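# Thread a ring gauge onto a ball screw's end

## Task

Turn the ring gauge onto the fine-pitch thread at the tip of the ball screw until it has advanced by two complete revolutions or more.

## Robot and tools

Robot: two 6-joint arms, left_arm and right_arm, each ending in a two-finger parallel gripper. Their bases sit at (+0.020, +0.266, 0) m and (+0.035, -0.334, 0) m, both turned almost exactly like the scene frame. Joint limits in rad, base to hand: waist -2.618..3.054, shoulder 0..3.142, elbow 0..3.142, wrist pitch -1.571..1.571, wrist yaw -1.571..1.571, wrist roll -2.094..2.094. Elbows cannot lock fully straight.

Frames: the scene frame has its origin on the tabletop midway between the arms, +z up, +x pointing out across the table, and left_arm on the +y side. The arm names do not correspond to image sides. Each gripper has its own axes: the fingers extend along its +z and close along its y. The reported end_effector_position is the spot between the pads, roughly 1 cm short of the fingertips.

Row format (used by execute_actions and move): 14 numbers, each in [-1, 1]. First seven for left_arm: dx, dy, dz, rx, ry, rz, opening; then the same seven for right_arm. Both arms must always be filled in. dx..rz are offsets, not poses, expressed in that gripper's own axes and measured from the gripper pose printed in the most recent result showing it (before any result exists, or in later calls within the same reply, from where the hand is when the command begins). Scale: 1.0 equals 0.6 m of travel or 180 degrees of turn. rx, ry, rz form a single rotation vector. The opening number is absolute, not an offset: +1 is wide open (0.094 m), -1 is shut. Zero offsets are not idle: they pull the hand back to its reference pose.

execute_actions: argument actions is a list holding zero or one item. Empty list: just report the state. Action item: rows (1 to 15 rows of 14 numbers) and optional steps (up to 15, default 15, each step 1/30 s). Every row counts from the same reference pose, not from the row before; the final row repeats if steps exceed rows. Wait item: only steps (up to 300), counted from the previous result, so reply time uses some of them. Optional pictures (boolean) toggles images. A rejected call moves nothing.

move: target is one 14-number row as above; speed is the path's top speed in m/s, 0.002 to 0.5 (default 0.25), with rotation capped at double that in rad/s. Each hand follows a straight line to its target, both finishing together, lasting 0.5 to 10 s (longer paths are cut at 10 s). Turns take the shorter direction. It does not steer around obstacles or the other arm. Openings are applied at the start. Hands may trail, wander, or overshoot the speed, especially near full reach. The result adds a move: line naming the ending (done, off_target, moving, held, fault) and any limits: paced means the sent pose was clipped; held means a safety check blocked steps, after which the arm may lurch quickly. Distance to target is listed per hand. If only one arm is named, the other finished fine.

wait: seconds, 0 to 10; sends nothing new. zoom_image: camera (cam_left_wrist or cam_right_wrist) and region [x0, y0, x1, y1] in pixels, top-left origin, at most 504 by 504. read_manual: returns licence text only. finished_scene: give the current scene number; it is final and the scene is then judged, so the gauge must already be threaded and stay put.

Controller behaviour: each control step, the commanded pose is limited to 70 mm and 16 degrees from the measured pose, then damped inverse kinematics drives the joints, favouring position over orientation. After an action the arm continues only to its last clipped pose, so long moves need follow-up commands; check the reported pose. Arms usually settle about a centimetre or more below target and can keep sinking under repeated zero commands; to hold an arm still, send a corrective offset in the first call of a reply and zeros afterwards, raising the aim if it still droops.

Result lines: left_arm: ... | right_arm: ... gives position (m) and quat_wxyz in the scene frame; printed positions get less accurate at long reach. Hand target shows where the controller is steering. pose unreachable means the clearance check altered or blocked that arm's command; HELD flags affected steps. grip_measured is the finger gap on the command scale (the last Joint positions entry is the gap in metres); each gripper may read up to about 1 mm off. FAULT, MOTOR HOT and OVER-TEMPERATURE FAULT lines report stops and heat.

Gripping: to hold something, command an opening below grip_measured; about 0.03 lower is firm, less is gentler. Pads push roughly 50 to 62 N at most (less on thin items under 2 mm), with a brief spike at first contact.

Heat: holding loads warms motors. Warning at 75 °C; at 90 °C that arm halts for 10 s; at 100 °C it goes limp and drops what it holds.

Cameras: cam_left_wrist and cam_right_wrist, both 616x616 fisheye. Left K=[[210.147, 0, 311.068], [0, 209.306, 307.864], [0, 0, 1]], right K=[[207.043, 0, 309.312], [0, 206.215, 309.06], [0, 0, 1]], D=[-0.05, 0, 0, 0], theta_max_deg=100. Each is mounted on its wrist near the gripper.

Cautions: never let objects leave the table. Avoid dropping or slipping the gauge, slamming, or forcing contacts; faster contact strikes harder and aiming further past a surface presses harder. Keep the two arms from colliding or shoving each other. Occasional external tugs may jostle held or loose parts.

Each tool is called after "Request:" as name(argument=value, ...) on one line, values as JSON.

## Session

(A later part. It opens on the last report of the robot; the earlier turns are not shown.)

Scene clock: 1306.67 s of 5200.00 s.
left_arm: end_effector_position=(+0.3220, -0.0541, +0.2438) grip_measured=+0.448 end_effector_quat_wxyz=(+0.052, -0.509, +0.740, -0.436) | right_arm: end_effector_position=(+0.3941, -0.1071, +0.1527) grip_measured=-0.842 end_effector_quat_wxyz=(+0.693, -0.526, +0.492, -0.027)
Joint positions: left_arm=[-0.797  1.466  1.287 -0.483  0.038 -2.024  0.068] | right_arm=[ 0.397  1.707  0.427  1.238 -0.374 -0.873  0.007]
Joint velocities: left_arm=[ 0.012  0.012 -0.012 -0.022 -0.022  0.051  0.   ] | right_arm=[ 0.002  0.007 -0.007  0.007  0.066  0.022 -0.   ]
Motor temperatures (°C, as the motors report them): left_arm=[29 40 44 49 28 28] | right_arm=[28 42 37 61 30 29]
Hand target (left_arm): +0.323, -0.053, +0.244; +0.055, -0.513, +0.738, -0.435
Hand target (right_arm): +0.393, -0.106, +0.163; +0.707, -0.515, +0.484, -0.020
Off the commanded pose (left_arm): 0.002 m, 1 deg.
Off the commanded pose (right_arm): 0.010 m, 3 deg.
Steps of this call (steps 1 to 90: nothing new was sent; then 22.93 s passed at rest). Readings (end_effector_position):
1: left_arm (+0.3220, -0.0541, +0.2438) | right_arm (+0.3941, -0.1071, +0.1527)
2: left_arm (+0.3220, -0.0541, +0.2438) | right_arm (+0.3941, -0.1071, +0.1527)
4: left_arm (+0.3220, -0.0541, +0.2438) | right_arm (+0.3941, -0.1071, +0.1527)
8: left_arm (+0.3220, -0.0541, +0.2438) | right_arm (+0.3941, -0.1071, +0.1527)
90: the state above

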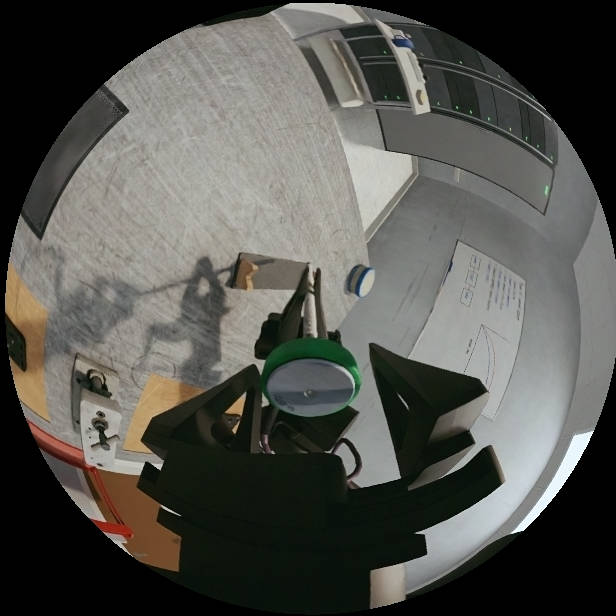

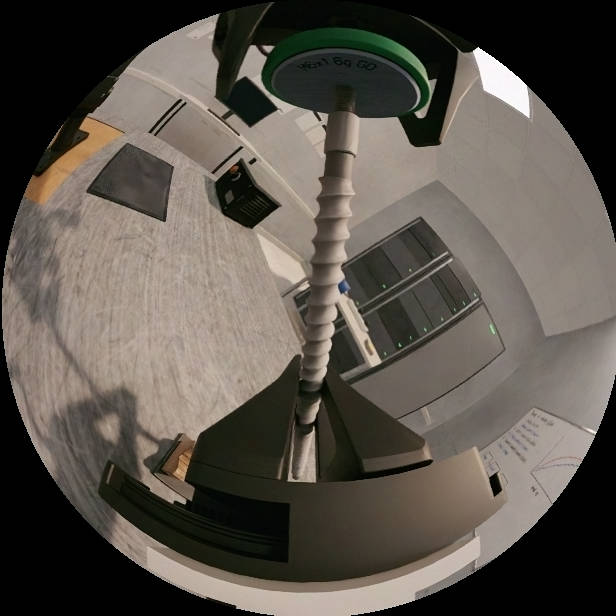

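Request:
execute_actions(actions=[{"rows":[[0.003,0.0013,0,-0.0015,0.0032,0,0.3,-0.013,-0.0114,-0.0002,0.0083,-0.0107,0.004,-0.88],[0.003,0.0013,0,-0.0015,0.0032,0,0.3,-0.013,-0.0114,-0.0002,0.0083,-0.0107,0.004,-0.88],[0.003,0.0013,0,-0.0015,0.0032,0,0.25,-0.013,-0.0114,-0.0002,0.0083,-0.0107,0.004,-0.88],[0.003,0.0013,0,-0.0015,0.0032,0,0.22,-0.013,-0.0114,-0.0002,0.0083,-0.0107,0.004,-0.88],[0.003,0.0013,0,-0.0015,0.0032,0,0.16,-0.013,-0.0114,-0.0002,0.0083,-0.0107,0.004,-0.88],[0.003,0.0013,0,-0.0015,0.0032,0,0.13,-0.013,-0.0114,-0.0002,0.0083,-0.0107,0.004,-0.88],[0.003,0.0013,0,-0.0015,0.0032,0,0.11,-0.013,-0.0114,-0.0002,0.0083,-0.0107,0.004,-0.88],[0.003,0.0013,0,-0.0015,0.0032,0,0.095,-0.013,-0.0114,-0.0002,0.0083,-0.0107,0.004,-0.88],[0.003,0.0013,0,-0.0015,0.0032,0,0.085,-0.013,-0.0114,-0.0002,0.0083,-0.0107,0.004,-0.88],[0.003,0.0013,0,-0.0015,0.0032,0,0.075,-0.013,-0.0114,-0.0002,0.0083,-0.0107,0.004,-0.88],[0.003,0.0013,0,-0.0015,0.0032,0,0.065,-0.013,-0.0114,-0.0002,0.0083,-0.0107,0.004,-0.88],[0.003,0.0013,0,-0.0015,0.0032,0,0.05,-0.013,-0.0114,-0.0002,0.0083,-0.0107,0.004,-0.88]],"steps":15}], pictures=false)

Request:
execute_actions(actions=[{"rows":[[0,0,0.010,0,0,0.03,0.05,-0.0139,-0.0107,-0.0002,0.0076,-0.0116,0.004,-0.88],[0,0,0.010,0,0,0.06,0.05,-0.0139,-0.0107,-0.0002,0.0076,-0.0116,0.004,-0.88],[0,0,0.010,0,0,0.3,0.05,-0.0139,-0.0107,-0.0002,0.0076,-0.0116,0.004,-0.88]],"steps":15}], pictures=false)

Request:
execute_actions(actions=[{"rows":[[0,0,0.010,0,0,0.3,0.05,-0.0139,-0.0107,-0.0002,0.0076,-0.0116,0.004,-0.88]],"steps":15}], pictures=false)

Request:
execute_actions(actions=[{"rows":[[0,0,0.010,0,0,0.3,0.05,-0.0139,-0.0107,-0.0002,0.0076,-0.0116,0.004,-0.88]],"steps":15}], pictures=false)

Request:
execute_actions(actions=[{"rows":[[0,0,0.010,0,0,0.3,0.05,-0.0139,-0.0107,-0.0002,0.0076,-0.0116,0.004,-0.88]],"steps":15}], pictures=false)

Request:
execute_actions(actions=[{"rows":[[0,0,0.010,0,0,0.3,0.05,-0.0139,-0.0107,-0.0002,0.0076,-0.0116,0.004,-0.88]],"steps":15}], pictures=false)

Request:
execute_actions(actions=[{"rows":[[0,0,0.010,0,0,0.24,0.05,-0.0139,-0.0107,-0.0002,0.0076,-0.0116,0.004,-0.88]],"steps":15}])

Scene clock: 1322.23 s of 5200.00 s.
left_arm: end_effector_position=(+0.3211, -0.0550, +0.2439) grip_measured=+0.076 end_effector_quat_wxyz=(+0.049, -0.508, +0.741, -0.437) | right_arm: end_effector_position=(+0.3941, -0.1071, +0.1527) grip_measured=-0.842 end_effector_quat_wxyz=(+0.693, -0.526, +0.493, -0.027)
Joint positions: left_arm=[-0.797  1.466  1.287 -0.483  0.045 -2.024  0.051] | right_arm=[ 0.397  1.707  0.427  1.238 -0.374 -0.872  0.007]
Joint velocities: left_arm=[-0.002  0.017 -0.022 -0.022 -0.051 -0.066  0.001] | right_arm=[ 0.007 -0.007 -0.007  0.022  0.022 -0.007  0.001]
Motor temperatures (°C, as the motors report them): left_arm=[29 40 44 49 28 28] | right_arm=[28 42 37 61 30 29]
Hand target (left_arm): +0.321, -0.055, +0.244; +0.048, -0.507, +0.742, -0.437
Hand target (right_arm): +0.393, -0.106, +0.163; +0.707, -0.515, +0.484, -0.020
Off the commanded pose (left_arm): 0.001 m, 0 deg.
Off the commanded pose (right_arm): 0.010 m, 3 deg.
Steps of this call (steps 1 to 90: nothing new was sent; then 12.07 s passed at rest; steps 91 to 105: all 15 steps of this action). Readings (end_effector_position):
91: left_arm (+0.3219, -0.0542, +0.2438) | right_arm (+0.3941, -0.1071, +0.1527)
92: left_arm (+0.3217, -0.0544, +0.2438) | right_arm (+0.3941, -0.1071, +0.1527)
94: left_arm (+0.3215, -0.0547, +0.2439) | right_arm (+0.3941, -0.1071, +0.1527)
98: left_arm (+0.3211, -0.0550, +0.2439) | right_arm (+0.3941, -0.1071, +0.1527)
105: the state above

Scene clock: 1322.73 s of 5200.00 s.
left_arm: end_effector_position=(+0.3211, -0.0549, +0.2438) grip_measured=+0.076 end_effector_quat_wxyz=(+0.178, -0.263, +0.859, -0.402) | right_arm: end_effector_position=(+0.3945, -0.1074, +0.1533) grip_measured=-0.842 end_effector_quat_wxyz=(+0.693, -0.526, +0.492, -0.029)
Joint positions: left_arm=[-0.797  1.466  1.287 -0.483  0.045 -1.416  0.051] | right_arm=[ 0.397  1.707  0.427  1.24  -0.371 -0.876  0.007]
Joint velocities: left_arm=[-0.027 -0.027  0.002 -0.037 -0.007  1.267  0.   ] | right_arm=[ 0.017  0.002  0.002 -0.066  0.022 -0.007  0.001]
Motor temperatures (°C, as the motors report them): left_arm=[29 40 44 49 28 28] | right_arm=[28 42 37 61 30 29]
Hand target (left_arm): +0.324, -0.059, +0.240; +0.221, -0.172, +0.882, -0.379
Hand target (right_arm): +0.393, -0.106, +0.163; +0.707, -0.516, +0.483, -0.019
Off the commanded pose (left_arm): 0.006 m, 19 deg; orientation clipped at the last step of the last action.
Off the commanded pose (right_arm): 0.010 m, 3 deg.
Steps of this call (steps 1 to 15: all 15 steps of this action). Readings (end_effector_position):
1: left_arm (+0.3212, -0.0551, +0.2440) | right_arm (+0.3941, -0.1071, +0.1527)
2: left_arm (+0.3212, -0.0551, +0.2441) | right_arm (+0.3941, -0.1071, +0.1527)
4: left_arm (+0.3212, -0.0551, +0.2441) | right_arm (+0.3941, -0.1071, +0.1527)
8: left_arm (+0.3212, -0.0551, +0.2441) | right_arm (+0.3941, -0.1071, +0.1527)
15: the state above

Scene clock: 1323.23 s of 5200.00 s.
left_arm: end_effector_position=(+0.3218, -0.0542, +0.2436) grip_measured=+0.076 end_effector_quat_wxyz=(+0.300, +0.028, +0.898, -0.321) | right_arm: end_effector_position=(+0.3950, -0.1079, +0.1540) grip_measured=-0.842 end_effector_quat_wxyz=(+0.694, -0.526, +0.491, -0.032)
Joint positions: left_arm=[-0.797  1.466  1.287 -0.484  0.039 -0.757  0.051] | right_arm=[ 0.397  1.707  0.427  1.243 -0.367 -0.88   0.007]
Joint velocities: left_arm=[-0.002 -0.022 -0.007  0.051 -0.11   1.297 -0.   ] | right_arm=[ 0.012 -0.002 -0.007 -0.007  0.022 -0.037 -0.   ]
Motor temperatures (°C, as the motors report them): left_arm=[29 40 44 49 28 28] | right_arm=[28 42 37 61 30 29]
Hand target (left_arm): +0.324, -0.058, +0.240; +0.332, +0.122, +0.890, -0.286
Hand target (right_arm): +0.393, -0.106, +0.164; +0.708, -0.516, +0.482, -0.022
Off the commanded pose (left_arm): 0.006 m, 16 deg; orientation clipped at the last step of the last action.
Off the commanded pose (right_arm): 0.010 m, 3 deg.
Steps of this call (steps 1 to 15: all 15 steps of this action). Readings (end_effector_position):
1: left_arm (+0.3211, -0.0548, +0.2437) | right_arm (+0.3945, -0.1075, +0.1534)
2: left_arm (+0.3211, -0.0548, +0.2437) | right_arm (+0.3946, -0.1075, +0.1535)
4: left_arm (+0.3212, -0.0547, +0.2437) | right_arm (+0.3947, -0.1077, +0.1536)
8: left_arm (+0.3214, -0.0545, +0.2436) | right_arm (+0.3949, -0.1078, +0.1538)
15: the state above

Scene clock: 1323.73 s of 5200.00 s.
left_arm: end_effector_position=(+0.3222, -0.0538, +0.2436) grip_measured=+0.076 end_effector_quat_wxyz=(+0.389, +0.322, +0.839, -0.203) | right_arm: end_effector_position=(+0.3951, -0.1080, +0.1543) grip_measured=-0.842 end_effector_quat_wxyz=(+0.695, -0.525, +0.490, -0.033)
Joint positions: left_arm=[-0.797  1.466  1.287 -0.484  0.036 -0.086  0.051] | right_arm=[ 0.397  1.707  0.427  1.244 -0.366 -0.88   0.007]
Joint velocities: left_arm=[-0.007 -0.002  0.012 -0.051  0.007  1.311  0.   ] | right_arm=[ 0.002 -0.022 -0.007 -0.081 -0.081 -0.022 -0.001]
Motor temperatures (°C, as the motors report them): left_arm=[29 40 44 49 28 28] | right_arm=[28 42 37 61 30 29]
Hand target (left_arm): +0.325, -0.058, +0.240; +0.409, +0.407, +0.801, -0.159
Hand target (right_arm): +0.394, -0.106, +0.164; +0.709, -0.515, +0.481, -0.025
Off the commanded pose (left_arm): 0.006 m, 16 deg; orientation clipped at the last step of the last action.
Off the commanded pose (right_arm): 0.010 m, 3 deg.
Steps of this call (steps 1 to 15: all 15 steps of this action). Readings (end_effector_position):
1: left_arm (+0.3218, -0.0541, +0.2436) | right_arm (+0.3950, -0.1080, +0.1540)
2: left_arm (+0.3219, -0.0541, +0.2436) | right_arm (+0.3950, -0.1080, +0.1541)
4: left_arm (+0.3220, -0.0540, +0.2436) | right_arm (+0.3951, -0.1080, +0.1542)
8: left_arm (+0.3221, -0.0539, +0.2436) | right_arm (+0.3951, -0.1080, +0.1542)
15: the state above

Scene clock: 1324.23 s of 5200.00 s.
left_arm: end_effector_position=(+0.3224, -0.0536, +0.2436) grip_measured=+0.076 end_effector_quat_wxyz=(+0.435, +0.584, +0.683, -0.060) | right_arm: end_effector_position=(+0.3951, -0.1080, +0.1543) grip_measured=-0.842 end_effector_quat_wxyz=(+0.695, -0.525, +0.490, -0.033)
Joint positions: left_arm=[-0.797  1.466  1.287 -0.484  0.034  0.598  0.051] | right_arm=[ 0.397  1.707  0.427  1.245 -0.366 -0.88   0.007]
Joint velocities: left_arm=[-0.012 -0.002  0.007  0.007 -0.007  1.238  0.001] | right_arm=[ 0.002  0.002 -0.002  0.007  0.022  0.037  0.   ]
Motor temperatures (°C, as the motors report them): left_arm=[29 40 44 49 28 28] | right_arm=[28 42 37 61 30 29]
Hand target (left_arm): +0.325, -0.057, +0.240; +0.438, +0.651, +0.619, -0.012
Hand target (right_arm): +0.394, -0.106, +0.164; +0.709, -0.515, +0.481, -0.025
Off the commanded pose (left_arm): 0.006 m, 15 deg; orientation clipped at the last step of the last action.
Off the commanded pose (right_arm): 0.010 m, 3 deg.
Steps of this call (steps 1 to 15: all 15 steps of this action). Readings (end_effector_position):
1: left_arm (+0.3222, -0.0538, +0.2436) | right_arm (+0.3951, -0.1080, +0.1543)
2: left_arm (+0.3222, -0.0537, +0.2436) | right_arm (+0.3951, -0.1080, +0.1543)
4: left_arm (+0.3222, -0.0537, +0.2436) | right_arm (+0.3951, -0.1080, +0.1543)
8: left_arm (+0.3223, -0.0537, +0.2436) | right_arm (+0.3951, -0.1080, +0.1543)
15: the state above

Scene clock: 1324.73 s of 5200.00 s.
left_arm: end_effector_position=(+0.3227, -0.0533, +0.2436) grip_measured=+0.076 end_effector_quat_wxyz=(+0.429, +0.779, +0.447, +0.091) | right_arm: end_effector_position=(+0.3950, -0.1080, +0.1545) grip_measured=-0.842 end_effector_quat_wxyz=(+0.695, -0.526, +0.489, -0.034)
Joint positions: left_arm=[-0.797  1.466  1.287 -0.484  0.032  1.283  0.051] | right_arm=[ 0.397  1.707  0.427  1.246 -0.367 -0.883  0.007]
Joint velocities: left_arm=[ 0.002 -0.007 -0.002  0.007 -0.051  1.297 -0.   ] | right_arm=[-0.002  0.012 -0.012 -0.022  0.051  0.022 -0.001]
Motor temperatures (°C, as the motors report them): left_arm=[29 39 44 49 28 28] | right_arm=[28 42 37 61 30 29]
Hand target (left_arm): +0.325, -0.057, +0.240; +0.416, +0.821, +0.365, +0.137
Hand target (right_arm): +0.394, -0.106, +0.165; +0.709, -0.515, +0.481, -0.025
Off the commanded pose (left_arm): 0.006 m, 15 deg; orientation clipped at the last step of the last action.
Off the commanded pose (right_arm): 0.010 m, 3 deg.
Steps of this call (steps 1 to 15: all 15 steps of this action). Readings (end_effector_position):
1: left_arm (+0.3224, -0.0536, +0.2436) | right_arm (+0.3951, -0.1080, +0.1543)
2: left_arm (+0.3225, -0.0535, +0.2436) | right_arm (+0.3951, -0.1080, +0.1543)
4: left_arm (+0.3225, -0.0535, +0.2436) | right_arm (+0.3951, -0.1080, +0.1544)
8: left_arm (+0.3226, -0.0534, +0.2436) | right_arm (+0.3950, -0.1080, +0.1544)
15: the state above

Scene clock: 1325.23 s of 5200.00 s.
left_arm: end_effector_position=(+0.3229, -0.0531, +0.2436) grip_measured=+0.076 end_effector_quat_wxyz=(+0.379, +0.880, +0.182, +0.221) | right_arm: end_effector_position=(+0.3950, -0.1080, +0.1546) grip_measured=-0.842 end_effector_quat_wxyz=(+0.695, -0.527, +0.488, -0.035)
Joint positions: left_arm=[-0.797  1.466  1.287 -0.484  0.03   1.917  0.051] | right_arm=[ 0.397  1.707  0.427  1.246 -0.367 -0.887  0.007]
Joint velocities: left_arm=[-0.017  0.002  0.017 -0.007 -0.037  0.652 -0.001] | right_arm=[-0.002  0.002  0.002 -0.051  0.066  0.022 -0.001]
Motor temperatures (°C, as the motors report them): left_arm=[29 39 44 49 28 28] | right_arm=[28 42 37 61 30 29]
Hand target (left_arm): +0.326, -0.057, +0.240; +0.366, +0.889, +0.133, +0.242
Hand target (right_arm): +0.394, -0.106, +0.165; +0.709, -0.516, +0.480, -0.026
Off the commanded pose (left_arm): 0.006 m, 7 deg.
Off the commanded pose (right_arm): 0.010 m, 3 deg.
Steps of this call (steps 1 to 15: all 15 steps of this action). Readings (end_effector_position):
1: left_arm (+0.3227, -0.0533, +0.2436) | right_arm (+0.3950, -0.1080, +0.1545)
2: left_arm (+0.3227, -0.0533, +0.2436) | right_arm (+0.3950, -0.1080, +0.1546)
4: left_arm (+0.3228, -0.0532, +0.2436) | right_arm (+0.3950, -0.1080, +0.1546)
8: left_arm (+0.3229, -0.0531, +0.2436) | right_arm (+0.3950, -0.1080, +0.1546)
15: the state above

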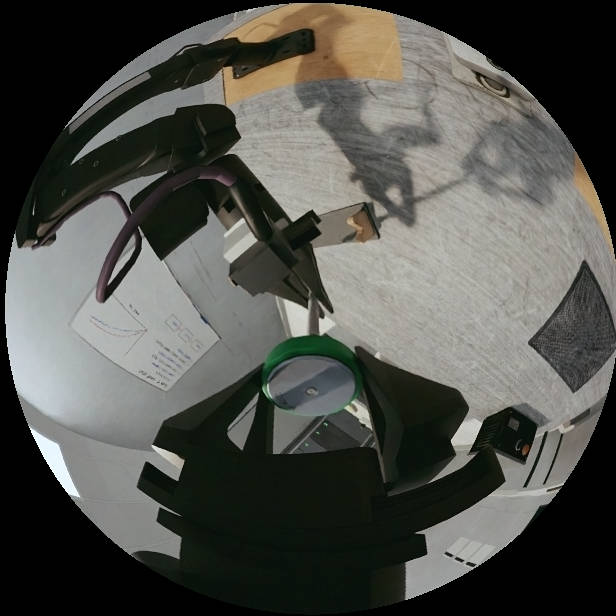

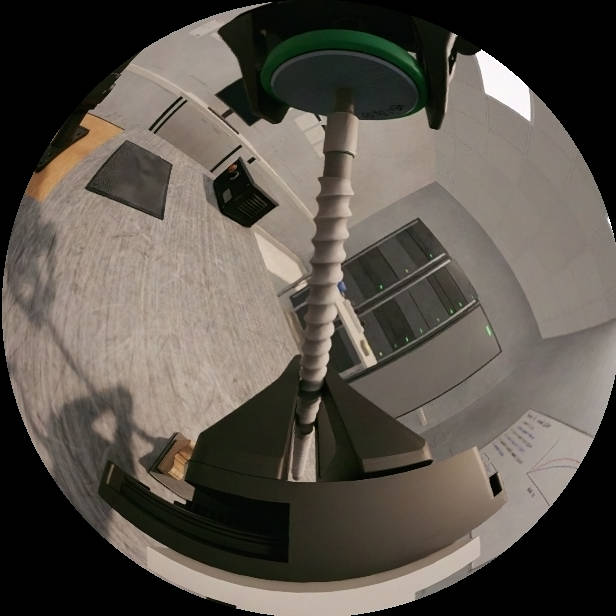

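Request:
zoom_image(camera="cam_right_wrist", region=[300, 60, 390, 150])

Region (300, 60, 390, 150) of cam_right_wrist's 616x616 image, scaled by 5.600, with more detail than that image has.

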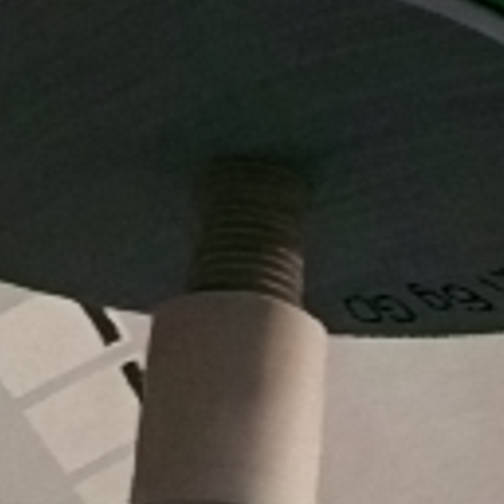

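Request:
execute_actions(actions=[{"rows":[[0,0,0,0,0,0.034,0.2,-0.0139,-0.0107,-0.0002,0.0076,-0.0116,0.006,-0.88],[0,0,0,0,0,0.034,0.3,-0.0139,-0.0107,-0.0002,0.0076,-0.0116,0.008,-0.88],[0,0,0,0,0,0.034,0.45,-0.0139,-0.0107,-0.0002,0.0076,-0.0116,0.008,-0.88],[0,0,0,0,0,0.034,0.45,-0.0155,-0.0094,-0.0002,0.0062,-0.0134,0.0105,-0.88]],"steps":9}], pictures=false)

Request:
execute_actions(actions=[{"rows":[[0,0,0,0,0,-0.03,0.45,-0.013,-0.0114,-0.0002,0.0083,-0.0107,0.008,-0.88],[0,0,0,0,0,-0.06,0.45,-0.013,-0.0114,-0.0002,0.0083,-0.0107,0.008,-0.88],[0,0,0,0,0,-0.3,0.45,-0.013,-0.0114,-0.0002,0.0083,-0.0107,0.008,-0.88]],"steps":15}], pictures=false)

Request:
execute_actions(actions=[{"rows":[[0,0,0,0,0,-0.3,0.45,-0.013,-0.0114,-0.0002,0.0083,-0.0107,0.008,-0.88]],"steps":15}], pictures=false)

Request:
execute_actions(actions=[{"rows":[[0,0,0,0,0,-0.3,0.45,-0.013,-0.0114,-0.0002,0.0083,-0.0107,0.008,-0.88]],"steps":15}], pictures=false)

Request:
execute_actions(actions=[{"rows":[[0,0,0,0,0,-0.3,0.45,-0.013,-0.0114,-0.0002,0.0083,-0.0107,0.008,-0.88]],"steps":15}], pictures=false)

Request:
execute_actions(actions=[{"rows":[[0,0,0,0,0,-0.3,0.45,-0.013,-0.0114,-0.0002,0.0083,-0.0107,0.008,-0.88]],"steps":15}], pictures=false)

Request:
execute_actions(actions=[{"rows":[[0,0,0,0,0,-0.205,0.45,-0.013,-0.0114,-0.0002,0.0083,-0.0107,0.008,-0.88]],"steps":15}], pictures=false)

Request:
execute_actions(actions=[{"rows":[[-0.0122,-0.0060,0,0.0063,-0.0131,-0.02,0.45,-0.013,-0.0114,-0.0002,0.0083,-0.0107,0.008,-0.88]],"steps":15}])

Request:
zoom_image(camera="cam_left_wrist", region=[220, 280, 400, 460])

Scene clock: 1344.80 s of 5200.00 s.
left_arm: end_effector_position=(+0.3232, -0.0534, +0.2442) grip_measured=+0.448 end_effector_quat_wxyz=(+0.369, +0.887, +0.138, +0.240) | right_arm: end_effector_position=(+0.3942, -0.1071, +0.1543) grip_measured=-0.842 end_effector_quat_wxyz=(+0.695, -0.526, +0.490, -0.028)
Joint positions: left_arm=[-0.797  1.466  1.287 -0.481  0.03   2.017  0.068] | right_arm=[ 0.397  1.707  0.427  1.244 -0.374 -0.874  0.007]
Joint velocities: left_arm=[-0.017  0.002  0.012 -0.007  0.022 -0.051 -0.   ] | right_arm=[ 0.027 -0.017 -0.022  0.007 -0.037  0.051  0.001]
Motor temperatures (°C, as the motors report them): left_arm=[29 39 44 50 28 28] | right_arm=[28 42 37 61 30 29]
Hand target (left_arm): +0.323, -0.053, +0.244; +0.367, +0.888, +0.135, +0.240
Hand target (right_arm): +0.393, -0.105, +0.165; +0.710, -0.513, +0.482, -0.018
Off the commanded pose (left_arm): 0.001 m, 0 deg.
Off the commanded pose (right_arm): 0.011 m, 3 deg.
Steps of this call (steps 1 to 90: nothing new was sent; then 16.27 s passed at rest; steps 91 to 99: all 9 steps of this action). Readings (end_effector_position):
91: left_arm (+0.3229, -0.0531, +0.2436) | right_arm (+0.3950, -0.1080, +0.1545)
92: left_arm (+0.3230, -0.0532, +0.2437) | right_arm (+0.3949, -0.1078, +0.1545)
94: left_arm (+0.3232, -0.0534, +0.2441) | right_arm (+0.3947, -0.1076, +0.1544)
98: left_arm (+0.3232, -0.0534, +0.2442) | right_arm (+0.3942, -0.1071, +0.1543)
99: the state above

Scene clock: 1345.30 s of 5200.00 s.
left_arm: end_effector_position=(+0.3229, -0.0540, +0.2445) grip_measured=+0.448 end_effector_quat_wxyz=(+0.426, +0.802, +0.404, +0.114) | right_arm: end_effector_position=(+0.3941, -0.1070, +0.1543) grip_measured=-0.842 end_effector_quat_wxyz=(+0.695, -0.523, +0.493, -0.025)
Joint positions: left_arm=[-0.797  1.466  1.287 -0.479  0.034  1.391  0.068] | right_arm=[ 0.397  1.707  0.427  1.244 -0.374 -0.864  0.007]
Joint velocities: left_arm=[ 0.012 -0.027 -0.002  0.081  0.007 -1.355 -0.001] | right_arm=[-0.012  0.012 -0.012 -0.037 -0.022  0.081 -0.   ]
Motor temperatures (°C, as the motors report them): left_arm=[29 39 44 50 28 28] | right_arm=[28 42 37 61 30 29]
Hand target (left_arm): +0.323, -0.053, +0.244; +0.435, +0.756, +0.484, +0.066
Hand target (right_arm): +0.393, -0.106, +0.164; +0.709, -0.511, +0.485, -0.017
Off the commanded pose (left_arm): 0.001 m, 18 deg; orientation clipped at the last step of the last action.
Off the commanded pose (right_arm): 0.010 m, 3 deg.
Steps of this call (steps 1 to 15: all 15 steps of this action). Readings (end_effector_position):
1: left_arm (+0.3232, -0.0534, +0.2442) | right_arm (+0.3941, -0.1070, +0.1543)
2: left_arm (+0.3233, -0.0535, +0.2443) | right_arm (+0.3941, -0.1070, +0.1543)
4: left_arm (+0.3232, -0.0535, +0.2443) | right_arm (+0.3941, -0.1070, +0.1543)
8: left_arm (+0.3231, -0.0538, +0.2444) | right_arm (+0.3941, -0.1070, +0.1543)
15: the state above

Scene clock: 1345.80 s of 5200.00 s.
left_arm: end_effector_position=(+0.3224, -0.0545, +0.2445) grip_measured=+0.448 end_effector_quat_wxyz=(+0.439, +0.621, +0.648, -0.037) | right_arm: end_effector_position=(+0.3941, -0.1070, +0.1543) grip_measured=-0.842 end_effector_quat_wxyz=(+0.695, -0.521, +0.495, -0.022)
Joint positions: left_arm=[-0.797  1.466  1.287 -0.479  0.038  0.708  0.068] | right_arm=[ 0.397  1.707  0.427  1.244 -0.374 -0.855  0.007]
Joint velocities: left_arm=[ 0.022 -0.007 -0.002  0.037  0.095 -1.267  0.001] | right_arm=[-0.002 -0.017  0.002 -0.066  0.081 -0.007  0.001]
Motor temperatures (°C, as the motors report them): left_arm=[29 39 44 50 28 28] | right_arm=[28 42 37 61 30 29]
Hand target (left_arm): +0.323, -0.054, +0.245; +0.433, +0.551, +0.709, -0.085
Hand target (right_arm): +0.393, -0.106, +0.165; +0.709, -0.509, +0.487, -0.014
Off the commanded pose (left_arm): 0.001 m, 15 deg; orientation clipped at the last step of the last action.
Off the commanded pose (right_arm): 0.010 m, 3 deg.
Steps of this call (steps 1 to 15: all 15 steps of this action). Readings (end_effector_position):
1: left_arm (+0.3229, -0.0540, +0.2445) | right_arm (+0.3941, -0.1070, +0.1543)
2: left_arm (+0.3229, -0.0541, +0.2445) | right_arm (+0.3941, -0.1070, +0.1543)
4: left_arm (+0.3228, -0.0542, +0.2445) | right_arm (+0.3941, -0.1070, +0.1543)
8: left_arm (+0.3226, -0.0543, +0.2445) | right_arm (+0.3941, -0.1070, +0.1543)
15: the state above

Scene clock: 1346.30 s of 5200.00 s.
left_arm: end_effector_position=(+0.3216, -0.0553, +0.2445) grip_measured=+0.448 end_effector_quat_wxyz=(+0.400, +0.367, +0.819, -0.186) | right_arm: end_effector_position=(+0.3941, -0.1070, +0.1543) grip_measured=-0.842 end_effector_quat_wxyz=(+0.695, -0.519, +0.497, -0.018)
Joint positions: left_arm=[-0.797  1.466  1.287 -0.479  0.044  0.021  0.068] | right_arm=[ 0.397  1.707  0.427  1.244 -0.374 -0.845  0.007]
Joint velocities: left_arm=[ 0.012  0.002  0.012  0.007 -0.022 -1.297 -0.001] | right_arm=[ 0.012  0.002  0.017 -0.007  0.007  0.022 -0.   ]
Motor temperatures (°C, as the motors report them): left_arm=[29 39 44 50 28 28] | right_arm=[28 42 37 61 30 29]
Hand target (left_arm): +0.322, -0.054, +0.245; +0.378, +0.281, +0.853, -0.227
Hand target (right_arm): +0.393, -0.106, +0.165; +0.710, -0.507, +0.490, -0.011
Off the commanded pose (left_arm): 0.001 m, 15 deg; orientation clipped at the last step of the last action.
Off the commanded pose (right_arm): 0.010 m, 3 deg.
Steps of this call (steps 1 to 15: all 15 steps of this action). Readings (end_effector_position):
1: left_arm (+0.3224, -0.0545, +0.2445) | right_arm (+0.3941, -0.1070, +0.1543)
2: left_arm (+0.3223, -0.0546, +0.2445) | right_arm (+0.3941, -0.1070, +0.1543)
4: left_arm (+0.3222, -0.0547, +0.2445) | right_arm (+0.3941, -0.1070, +0.1543)
8: left_arm (+0.3219, -0.0550, +0.2445) | right_arm (+0.3941, -0.1070, +0.1543)
15: the state above

Scene clock: 1346.80 s of 5200.00 s.
left_arm: end_effector_position=(+0.3203, -0.0564, +0.2446) grip_measured=+0.448 end_effector_quat_wxyz=(+0.310, +0.070, +0.895, -0.314) | right_arm: end_effector_position=(+0.3941, -0.1070, +0.1543) grip_measured=-0.842 end_effector_quat_wxyz=(+0.695, -0.516, +0.500, -0.015)
Joint positions: left_arm=[-0.797  1.466  1.287 -0.479  0.054 -0.672  0.068] | right_arm=[ 0.397  1.707  0.427  1.244 -0.374 -0.835  0.007]
Joint velocities: left_arm=[ 0.007 -0.002 -0.002 -0.007  0.007 -1.297 -0.001] | right_arm=[-0.012 -0.002 -0.007  0.022 -0.081  0.037 -0.001]
Motor temperatures (°C, as the motors report them): left_arm=[29 39 44 50 28 28] | right_arm=[28 42 37 61 30 29]
Hand target (left_arm): +0.322, -0.055, +0.245; +0.276, -0.024, +0.897, -0.344
Hand target (right_arm): +0.393, -0.106, +0.165; +0.710, -0.504, +0.492, -0.007
Off the commanded pose (left_arm): 0.002 m, 14 deg; orientation clipped at the last step of the last action.
Off the commanded pose (right_arm): 0.010 m, 3 deg.
Steps of this call (steps 1 to 15: all 15 steps of this action). Readings (end_effector_position):
1: left_arm (+0.3215, -0.0553, +0.2445) | right_arm (+0.3941, -0.1070, +0.1543)
2: left_arm (+0.3214, -0.0554, +0.2445) | right_arm (+0.3941, -0.1070, +0.1543)
4: left_arm (+0.3212, -0.0556, +0.2446) | right_arm (+0.3941, -0.1070, +0.1543)
8: left_arm (+0.3207, -0.0560, +0.2446) | right_arm (+0.3941, -0.1070, +0.1543)
15: the state above

Scene clock: 1347.30 s of 5200.00 s.
left_arm: end_effector_position=(+0.3186, -0.0579, +0.2447) grip_measured=+0.448 end_effector_quat_wxyz=(+0.179, -0.237, +0.865, -0.403) | right_arm: end_effector_position=(+0.3941, -0.1070, +0.1543) grip_measured=-0.842 end_effector_quat_wxyz=(+0.695, -0.513, +0.503, -0.011)
Joint positions: left_arm=[-0.797  1.466  1.287 -0.479  0.066 -1.369  0.068] | right_arm=[ 0.397  1.707  0.427  1.244 -0.374 -0.825  0.007]
Joint velocities: left_arm=[-0.027  0.027 -0.002  0.081  0.007 -1.355  0.001] | right_arm=[-0.027 -0.002  0.002  0.022 -0.051  0.007 -0.001]
Motor temperatures (°C, as the motors report them): left_arm=[29 39 44 50 28 28] | right_arm=[28 42 37 61 30 29]
Hand target (left_arm): +0.320, -0.056, +0.245; +0.138, -0.326, +0.836, -0.419
Hand target (right_arm): +0.394, -0.106, +0.165; +0.710, -0.501, +0.495, -0.004
Off the commanded pose (left_arm): 0.002 m, 14 deg; orientation clipped at the last step of the last action.
Off the commanded pose (right_arm): 0.010 m, 3 deg.
Steps of this call (steps 1 to 15: all 15 steps of this action). Readings (end_effector_position):
1: left_arm (+0.3202, -0.0565, +0.2446) | right_arm (+0.3941, -0.1070, +0.1543)
2: left_arm (+0.3201, -0.0566, +0.2446) | right_arm (+0.3941, -0.1070, +0.1543)
4: left_arm (+0.3197, -0.0569, +0.2446) | right_arm (+0.3941, -0.1070, +0.1543)
8: left_arm (+0.3191, -0.0575, +0.2447) | right_arm (+0.3941, -0.1070, +0.1543)
15: the state above

Scene clock: 1347.80 s of 5200.00 s.
left_arm: end_effector_position=(+0.3177, -0.0590, +0.2450) grip_measured=+0.448 end_effector_quat_wxyz=(+0.054, -0.471, +0.763, -0.439) | right_arm: end_effector_position=(+0.3941, -0.1070, +0.1543) grip_measured=-0.842 end_effector_quat_wxyz=(+0.695, -0.511, +0.505, -0.008)
Joint positions: left_arm=[-0.797  1.466  1.287 -0.478  0.075 -1.944  0.068] | right_arm=[ 0.397  1.707  0.427  1.244 -0.374 -0.815  0.007]
Joint velocities: left_arm=[-0.007  0.017 -0.022 -0.007 -0.037 -0.344 -0.001] | right_arm=[-0.007  0.002 -0.017 -0.007  0.007 -0.081  0.001]
Motor temperatures (°C, as the motors report them): left_arm=[29 39 44 50 28 28] | right_arm=[28 42 37 61 30 29]
Hand target (left_arm): +0.319, -0.058, +0.245; +0.043, -0.498, +0.747, -0.439
Hand target (right_arm): +0.394, -0.106, +0.165; +0.710, -0.499, +0.498, -0.000
Off the commanded pose (left_arm): 0.002 m, 4 deg.
Off the commanded pose (right_arm): 0.010 m, 3 deg.
Steps of this call (steps 1 to 15: all 15 steps of this action). Readings (end_effector_position):
1: left_arm (+0.3185, -0.0580, +0.2447) | right_arm (+0.3941, -0.1070, +0.1543)
2: left_arm (+0.3183, -0.0581, +0.2447) | right_arm (+0.3941, -0.1070, +0.1543)
4: left_arm (+0.3180, -0.0585, +0.2447) | right_arm (+0.3941, -0.1070, +0.1543)
8: left_arm (+0.3175, -0.0589, +0.2447) | right_arm (+0.3941, -0.1070, +0.1543)
15: the state above

Scene clock: 1348.30 s of 5200.00 s.
left_arm: end_effector_position=(+0.3227, -0.0552, +0.2454) grip_measured=+0.448 end_effector_quat_wxyz=(+0.058, -0.499, +0.745, -0.439) | right_arm: end_effector_position=(+0.3941, -0.1070, +0.1543) grip_measured=-0.842 end_effector_quat_wxyz=(+0.695, -0.508, +0.508, -0.004)
Joint positions: left_arm=[-0.797  1.466  1.287 -0.475  0.039 -1.999  0.068] | right_arm=[ 0.397  1.707  0.427  1.244 -0.374 -0.804  0.007]
Joint velocities: left_arm=[-0.012  0.022  0.012 -0.051 -0.051 -0.007 -0.001] | right_arm=[ 0.022 -0.002 -0.007  0.022  0.022  0.007  0.001]
Motor temperatures (°C, as the motors report them): left_arm=[29 39 44 50 28 28] | right_arm=[28 42 37 61 30 29]
Hand target (left_arm): +0.324, -0.054, +0.245; +0.061, -0.503, +0.742, -0.438
Hand target (right_arm): +0.394, -0.106, +0.165; +0.710, -0.496, +0.500, +0.003
Off the commanded pose (left_arm): 0.002 m, 1 deg.
Off the commanded pose (right_arm): 0.010 m, 3 deg.
Steps of this call (steps 1 to 15: all 15 steps of this action). Readings (end_effector_position):
1: left_arm (+0.3183, -0.0586, +0.2451) | right_arm (+0.3941, -0.1070, +0.1543)
2: left_arm (+0.3192, -0.0579, +0.2452) | right_arm (+0.3941, -0.1070, +0.1543)
4: left_arm (+0.3206, -0.0569, +0.2453) | right_arm (+0.3941, -0.1070, +0.1543)
8: left_arm (+0.3219, -0.0558, +0.2454) | right_arm (+0.3941, -0.1070, +0.1543)
15: the state above

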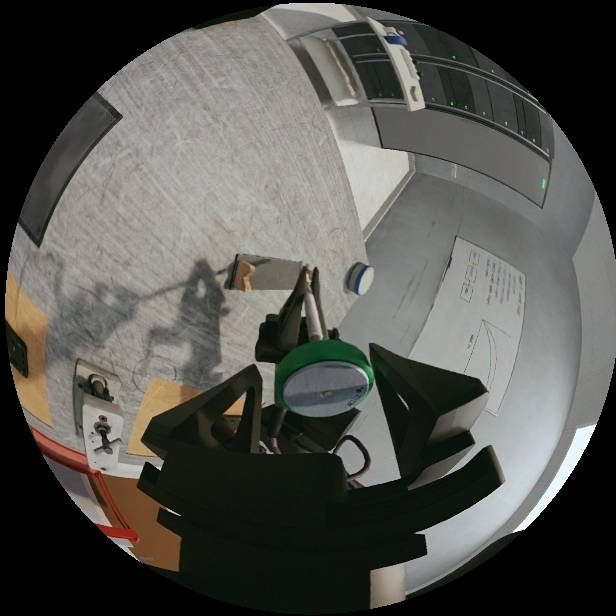

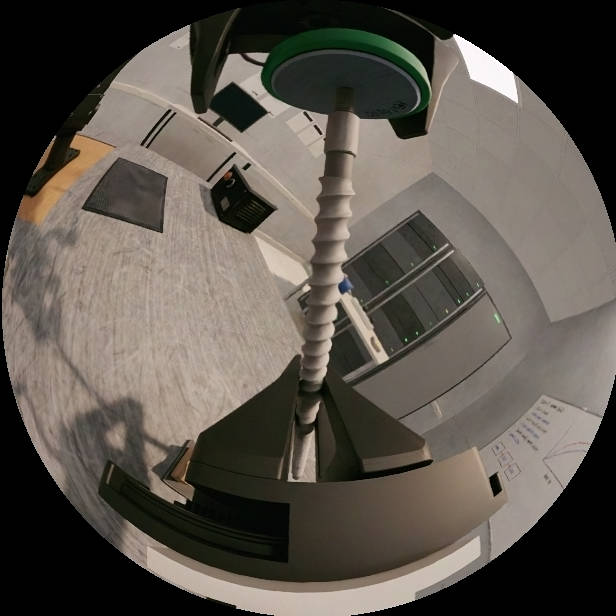

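Region (220, 280, 400, 460) of cam_left_wrist's 616x616 image, scaled by 2.800, with more detail than that image has.

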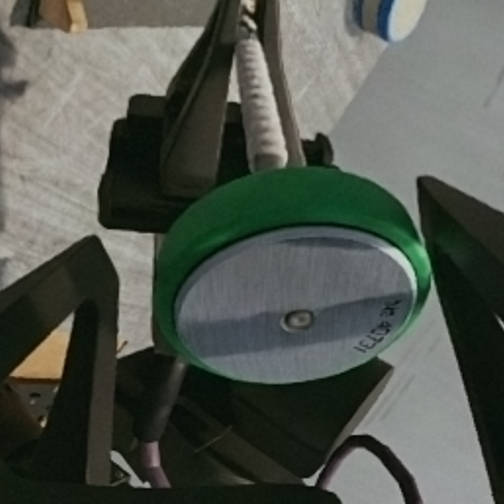

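Request:
execute_actions(actions=[{"rows":[[0,0,0,0,0,0,0.45,-0.013,-0.0114,-0.0002,0.0083,-0.0107,0.002,-0.88],[0,0,0,0,0,0,0.45,-0.013,-0.0114,-0.0002,0.0083,-0.0107,0.0,-0.88],[0,0,0,0,0,0,0.45,-0.013,-0.0114,-0.0002,0.0083,-0.0107,-0.002,-0.88],[0,0,0,0,0,0,0.45,-0.013,-0.0114,-0.0002,0.0083,-0.0107,-0.004,-0.88],[0,0,0,0,0,0,0.45,-0.013,-0.0114,-0.0002,0.0083,-0.0107,-0.006,-0.88],[0,0,0,0,0,0,0.45,-0.013,-0.0114,-0.0002,0.0083,-0.0107,-0.008,-0.88],[0,0,0,0,0,0,0.45,-0.013,-0.0114,-0.0002,0.0083,-0.0107,-0.010,-0.88],[0,0,0,0,0,0,0.45,-0.013,-0.0114,-0.0002,0.0083,-0.0107,-0.012,-0.88],[0,0,0,0,0,0,0.45,-0.013,-0.0114,-0.0002,0.0083,-0.0107,-0.014,-0.88],[0,0,0,0,0,0,0.45,-0.013,-0.0114,-0.0002,0.0083,-0.0107,-0.016,-0.88],[0,0,0,0,0,0,0.45,-0.013,-0.0114,-0.0002,0.0083,-0.0107,-0.018,-0.88],[0,0,0,0,0,0,0.45,-0.013,-0.0114,-0.0002,0.0083,-0.0107,-0.019,-0.88]],"steps":15}])

Request:
zoom_image(camera="cam_left_wrist", region=[220, 280, 400, 460])

Scene clock: 1359.37 s of 5200.00 s.
left_arm: end_effector_position=(+0.3230, -0.0551, +0.2456) grip_measured=+0.448 end_effector_quat_wxyz=(+0.058, -0.499, +0.744, -0.439) | right_arm: end_effector_position=(+0.3941, -0.1070, +0.1543) grip_measured=-0.842 end_effector_quat_wxyz=(+0.695, -0.521, +0.495, -0.022)
Joint positions: left_arm=[-0.797  1.466  1.287 -0.474  0.038 -2.001  0.068] | right_arm=[ 0.397  1.707  0.427  1.244 -0.374 -0.856  0.007]
Joint velocities: left_arm=[-0.017  0.007 -0.007 -0.081 -0.037 -0.037 -0.   ] | right_arm=[ 0.007 -0.017 -0.007 -0.051  0.007 -0.066 -0.   ]
Motor temperatures (°C, as the motors report them): left_arm=[29 39 44 49 28 28] | right_arm=[28 42 37 61 30 29]
Hand target (left_arm): +0.323, -0.055, +0.245; +0.058, -0.498, +0.745, -0.439
Hand target (right_arm): +0.394, -0.107, +0.165; +0.710, -0.514, +0.481, -0.023
Off the commanded pose (left_arm): 0.000 m, 0 deg.
Off the commanded pose (right_arm): 0.010 m, 2 deg.
Steps of this call (steps 1 to 90: nothing new was sent; then 7.57 s passed at rest; steps 91 to 105: all 15 steps of this action). Readings (end_effector_position):
91: left_arm (+0.3229, -0.0550, +0.2454) | right_arm (+0.3941, -0.1070, +0.1543)
92: left_arm (+0.3229, -0.0550, +0.2454) | right_arm (+0.3941, -0.1070, +0.1543)
94: left_arm (+0.3230, -0.0550, +0.2455) | right_arm (+0.3941, -0.1070, +0.1543)
98: left_arm (+0.3230, -0.0550, +0.2455) | right_arm (+0.3941, -0.1070, +0.1543)
105: the state above

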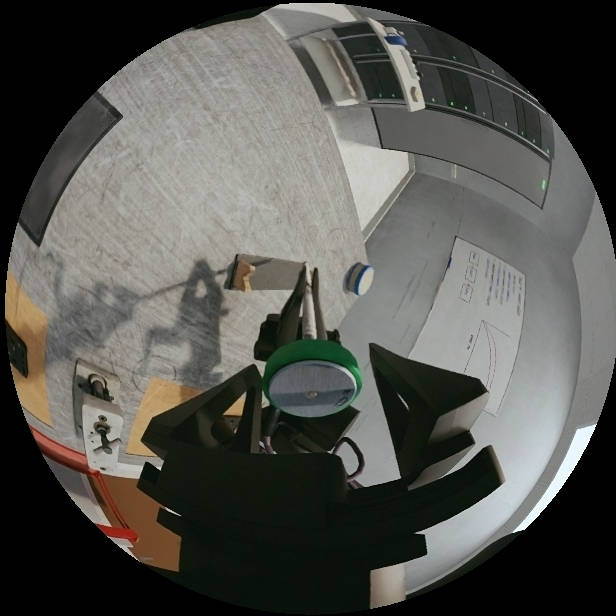

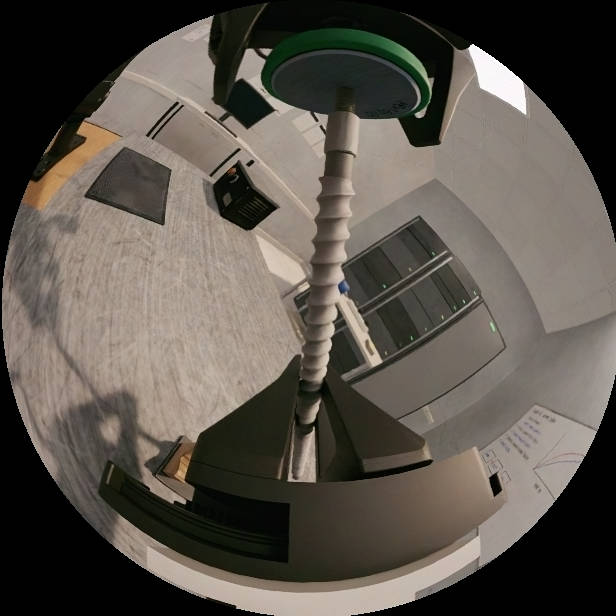

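Region (220, 280, 400, 460) of cam_left_wrist's 616x616 image, scaled by 2.800, with more detail than that image has.

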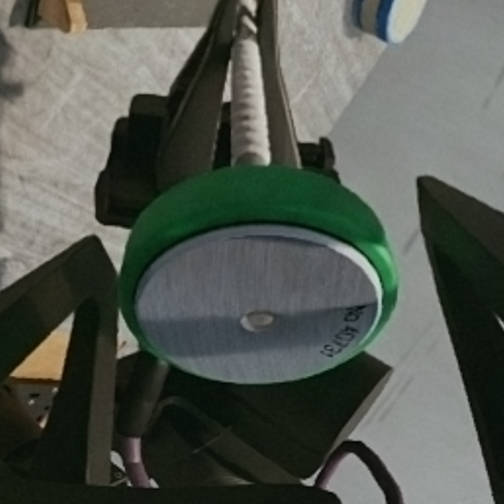

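Request:
execute_actions(actions=[])

Request:
zoom_image(camera="cam_left_wrist", region=[220, 280, 400, 460])

Scene clock: 1365.77 s of 5200.00 s.
left_arm: end_effector_position=(+0.3230, -0.0551, +0.2456) grip_measured=+0.448 end_effector_quat_wxyz=(+0.058, -0.499, +0.744, -0.439) | right_arm: end_effector_position=(+0.3941, -0.1070, +0.1543) grip_measured=-0.842 end_effector_quat_wxyz=(+0.695, -0.524, +0.492, -0.026)
Joint positions: left_arm=[-0.797  1.466  1.287 -0.474  0.038 -2.001  0.068] | right_arm=[ 0.397  1.707  0.427  1.244 -0.374 -0.867  0.007]
Joint velocities: left_arm=[ 0.017 -0.027 -0.007 -0.051  0.007  0.007  0.001] | right_arm=[ 0.017  0.012 -0.002  0.066  0.037 -0.051  0.001]
Motor temperatures (°C, as the motors report them): left_arm=[29 40 44 49 28 28] | right_arm=[28 42 37 61 30 29]
Hand target (left_arm): +0.323, -0.055, +0.245; +0.058, -0.498, +0.745, -0.439
Hand target (right_arm): +0.394, -0.107, +0.165; +0.710, -0.514, +0.481, -0.023
Off the commanded pose (left_arm): 0.000 m, 0 deg.
Off the commanded pose (right_arm): 0.010 m, 2 deg.
Steps of this call (steps 1 to 90: nothing new was sent; then 3.40 s passed at rest). Readings (end_effector_position):
1: left_arm (+0.3230, -0.0551, +0.2456) | right_arm (+0.3941, -0.1070, +0.1543)
2: left_arm (+0.3230, -0.0551, +0.2456) | right_arm (+0.3941, -0.1070, +0.1543)
4: left_arm (+0.3230, -0.0551, +0.2456) | right_arm (+0.3941, -0.1070, +0.1543)
8: left_arm (+0.3230, -0.0551, +0.2456) | right_arm (+0.3941, -0.1070, +0.1543)
90: the state above

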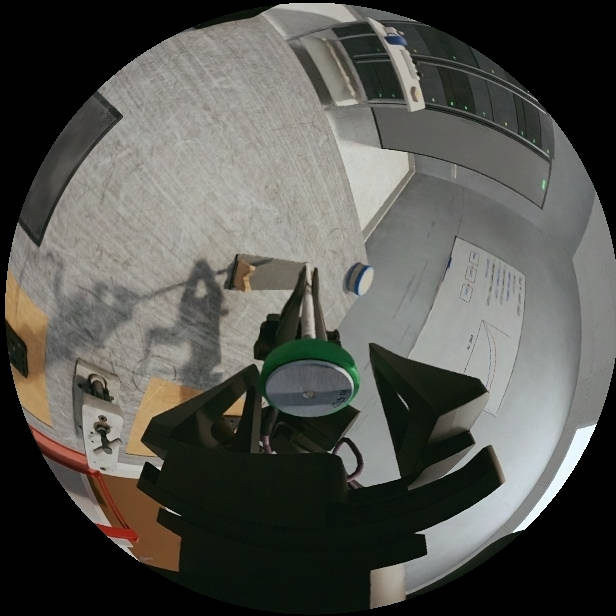

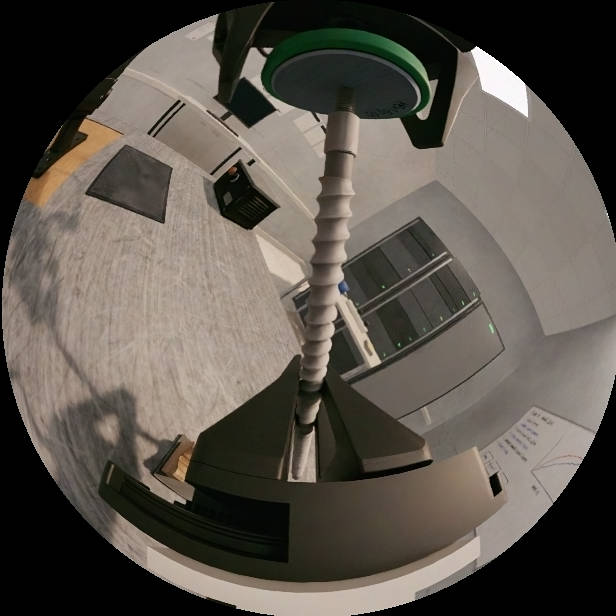

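Region (220, 280, 400, 460) of cam_left_wrist's 616x616 image, scaled by 2.800, with more detail than that image has.

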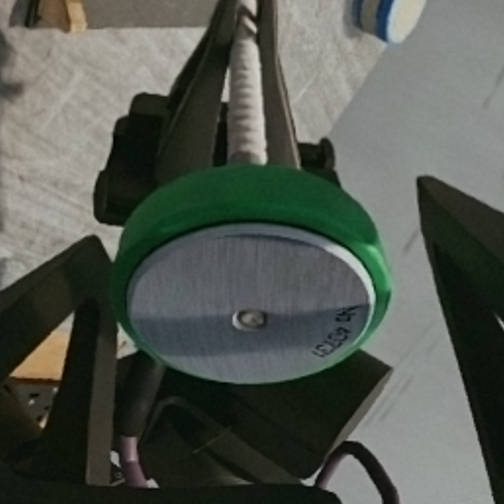

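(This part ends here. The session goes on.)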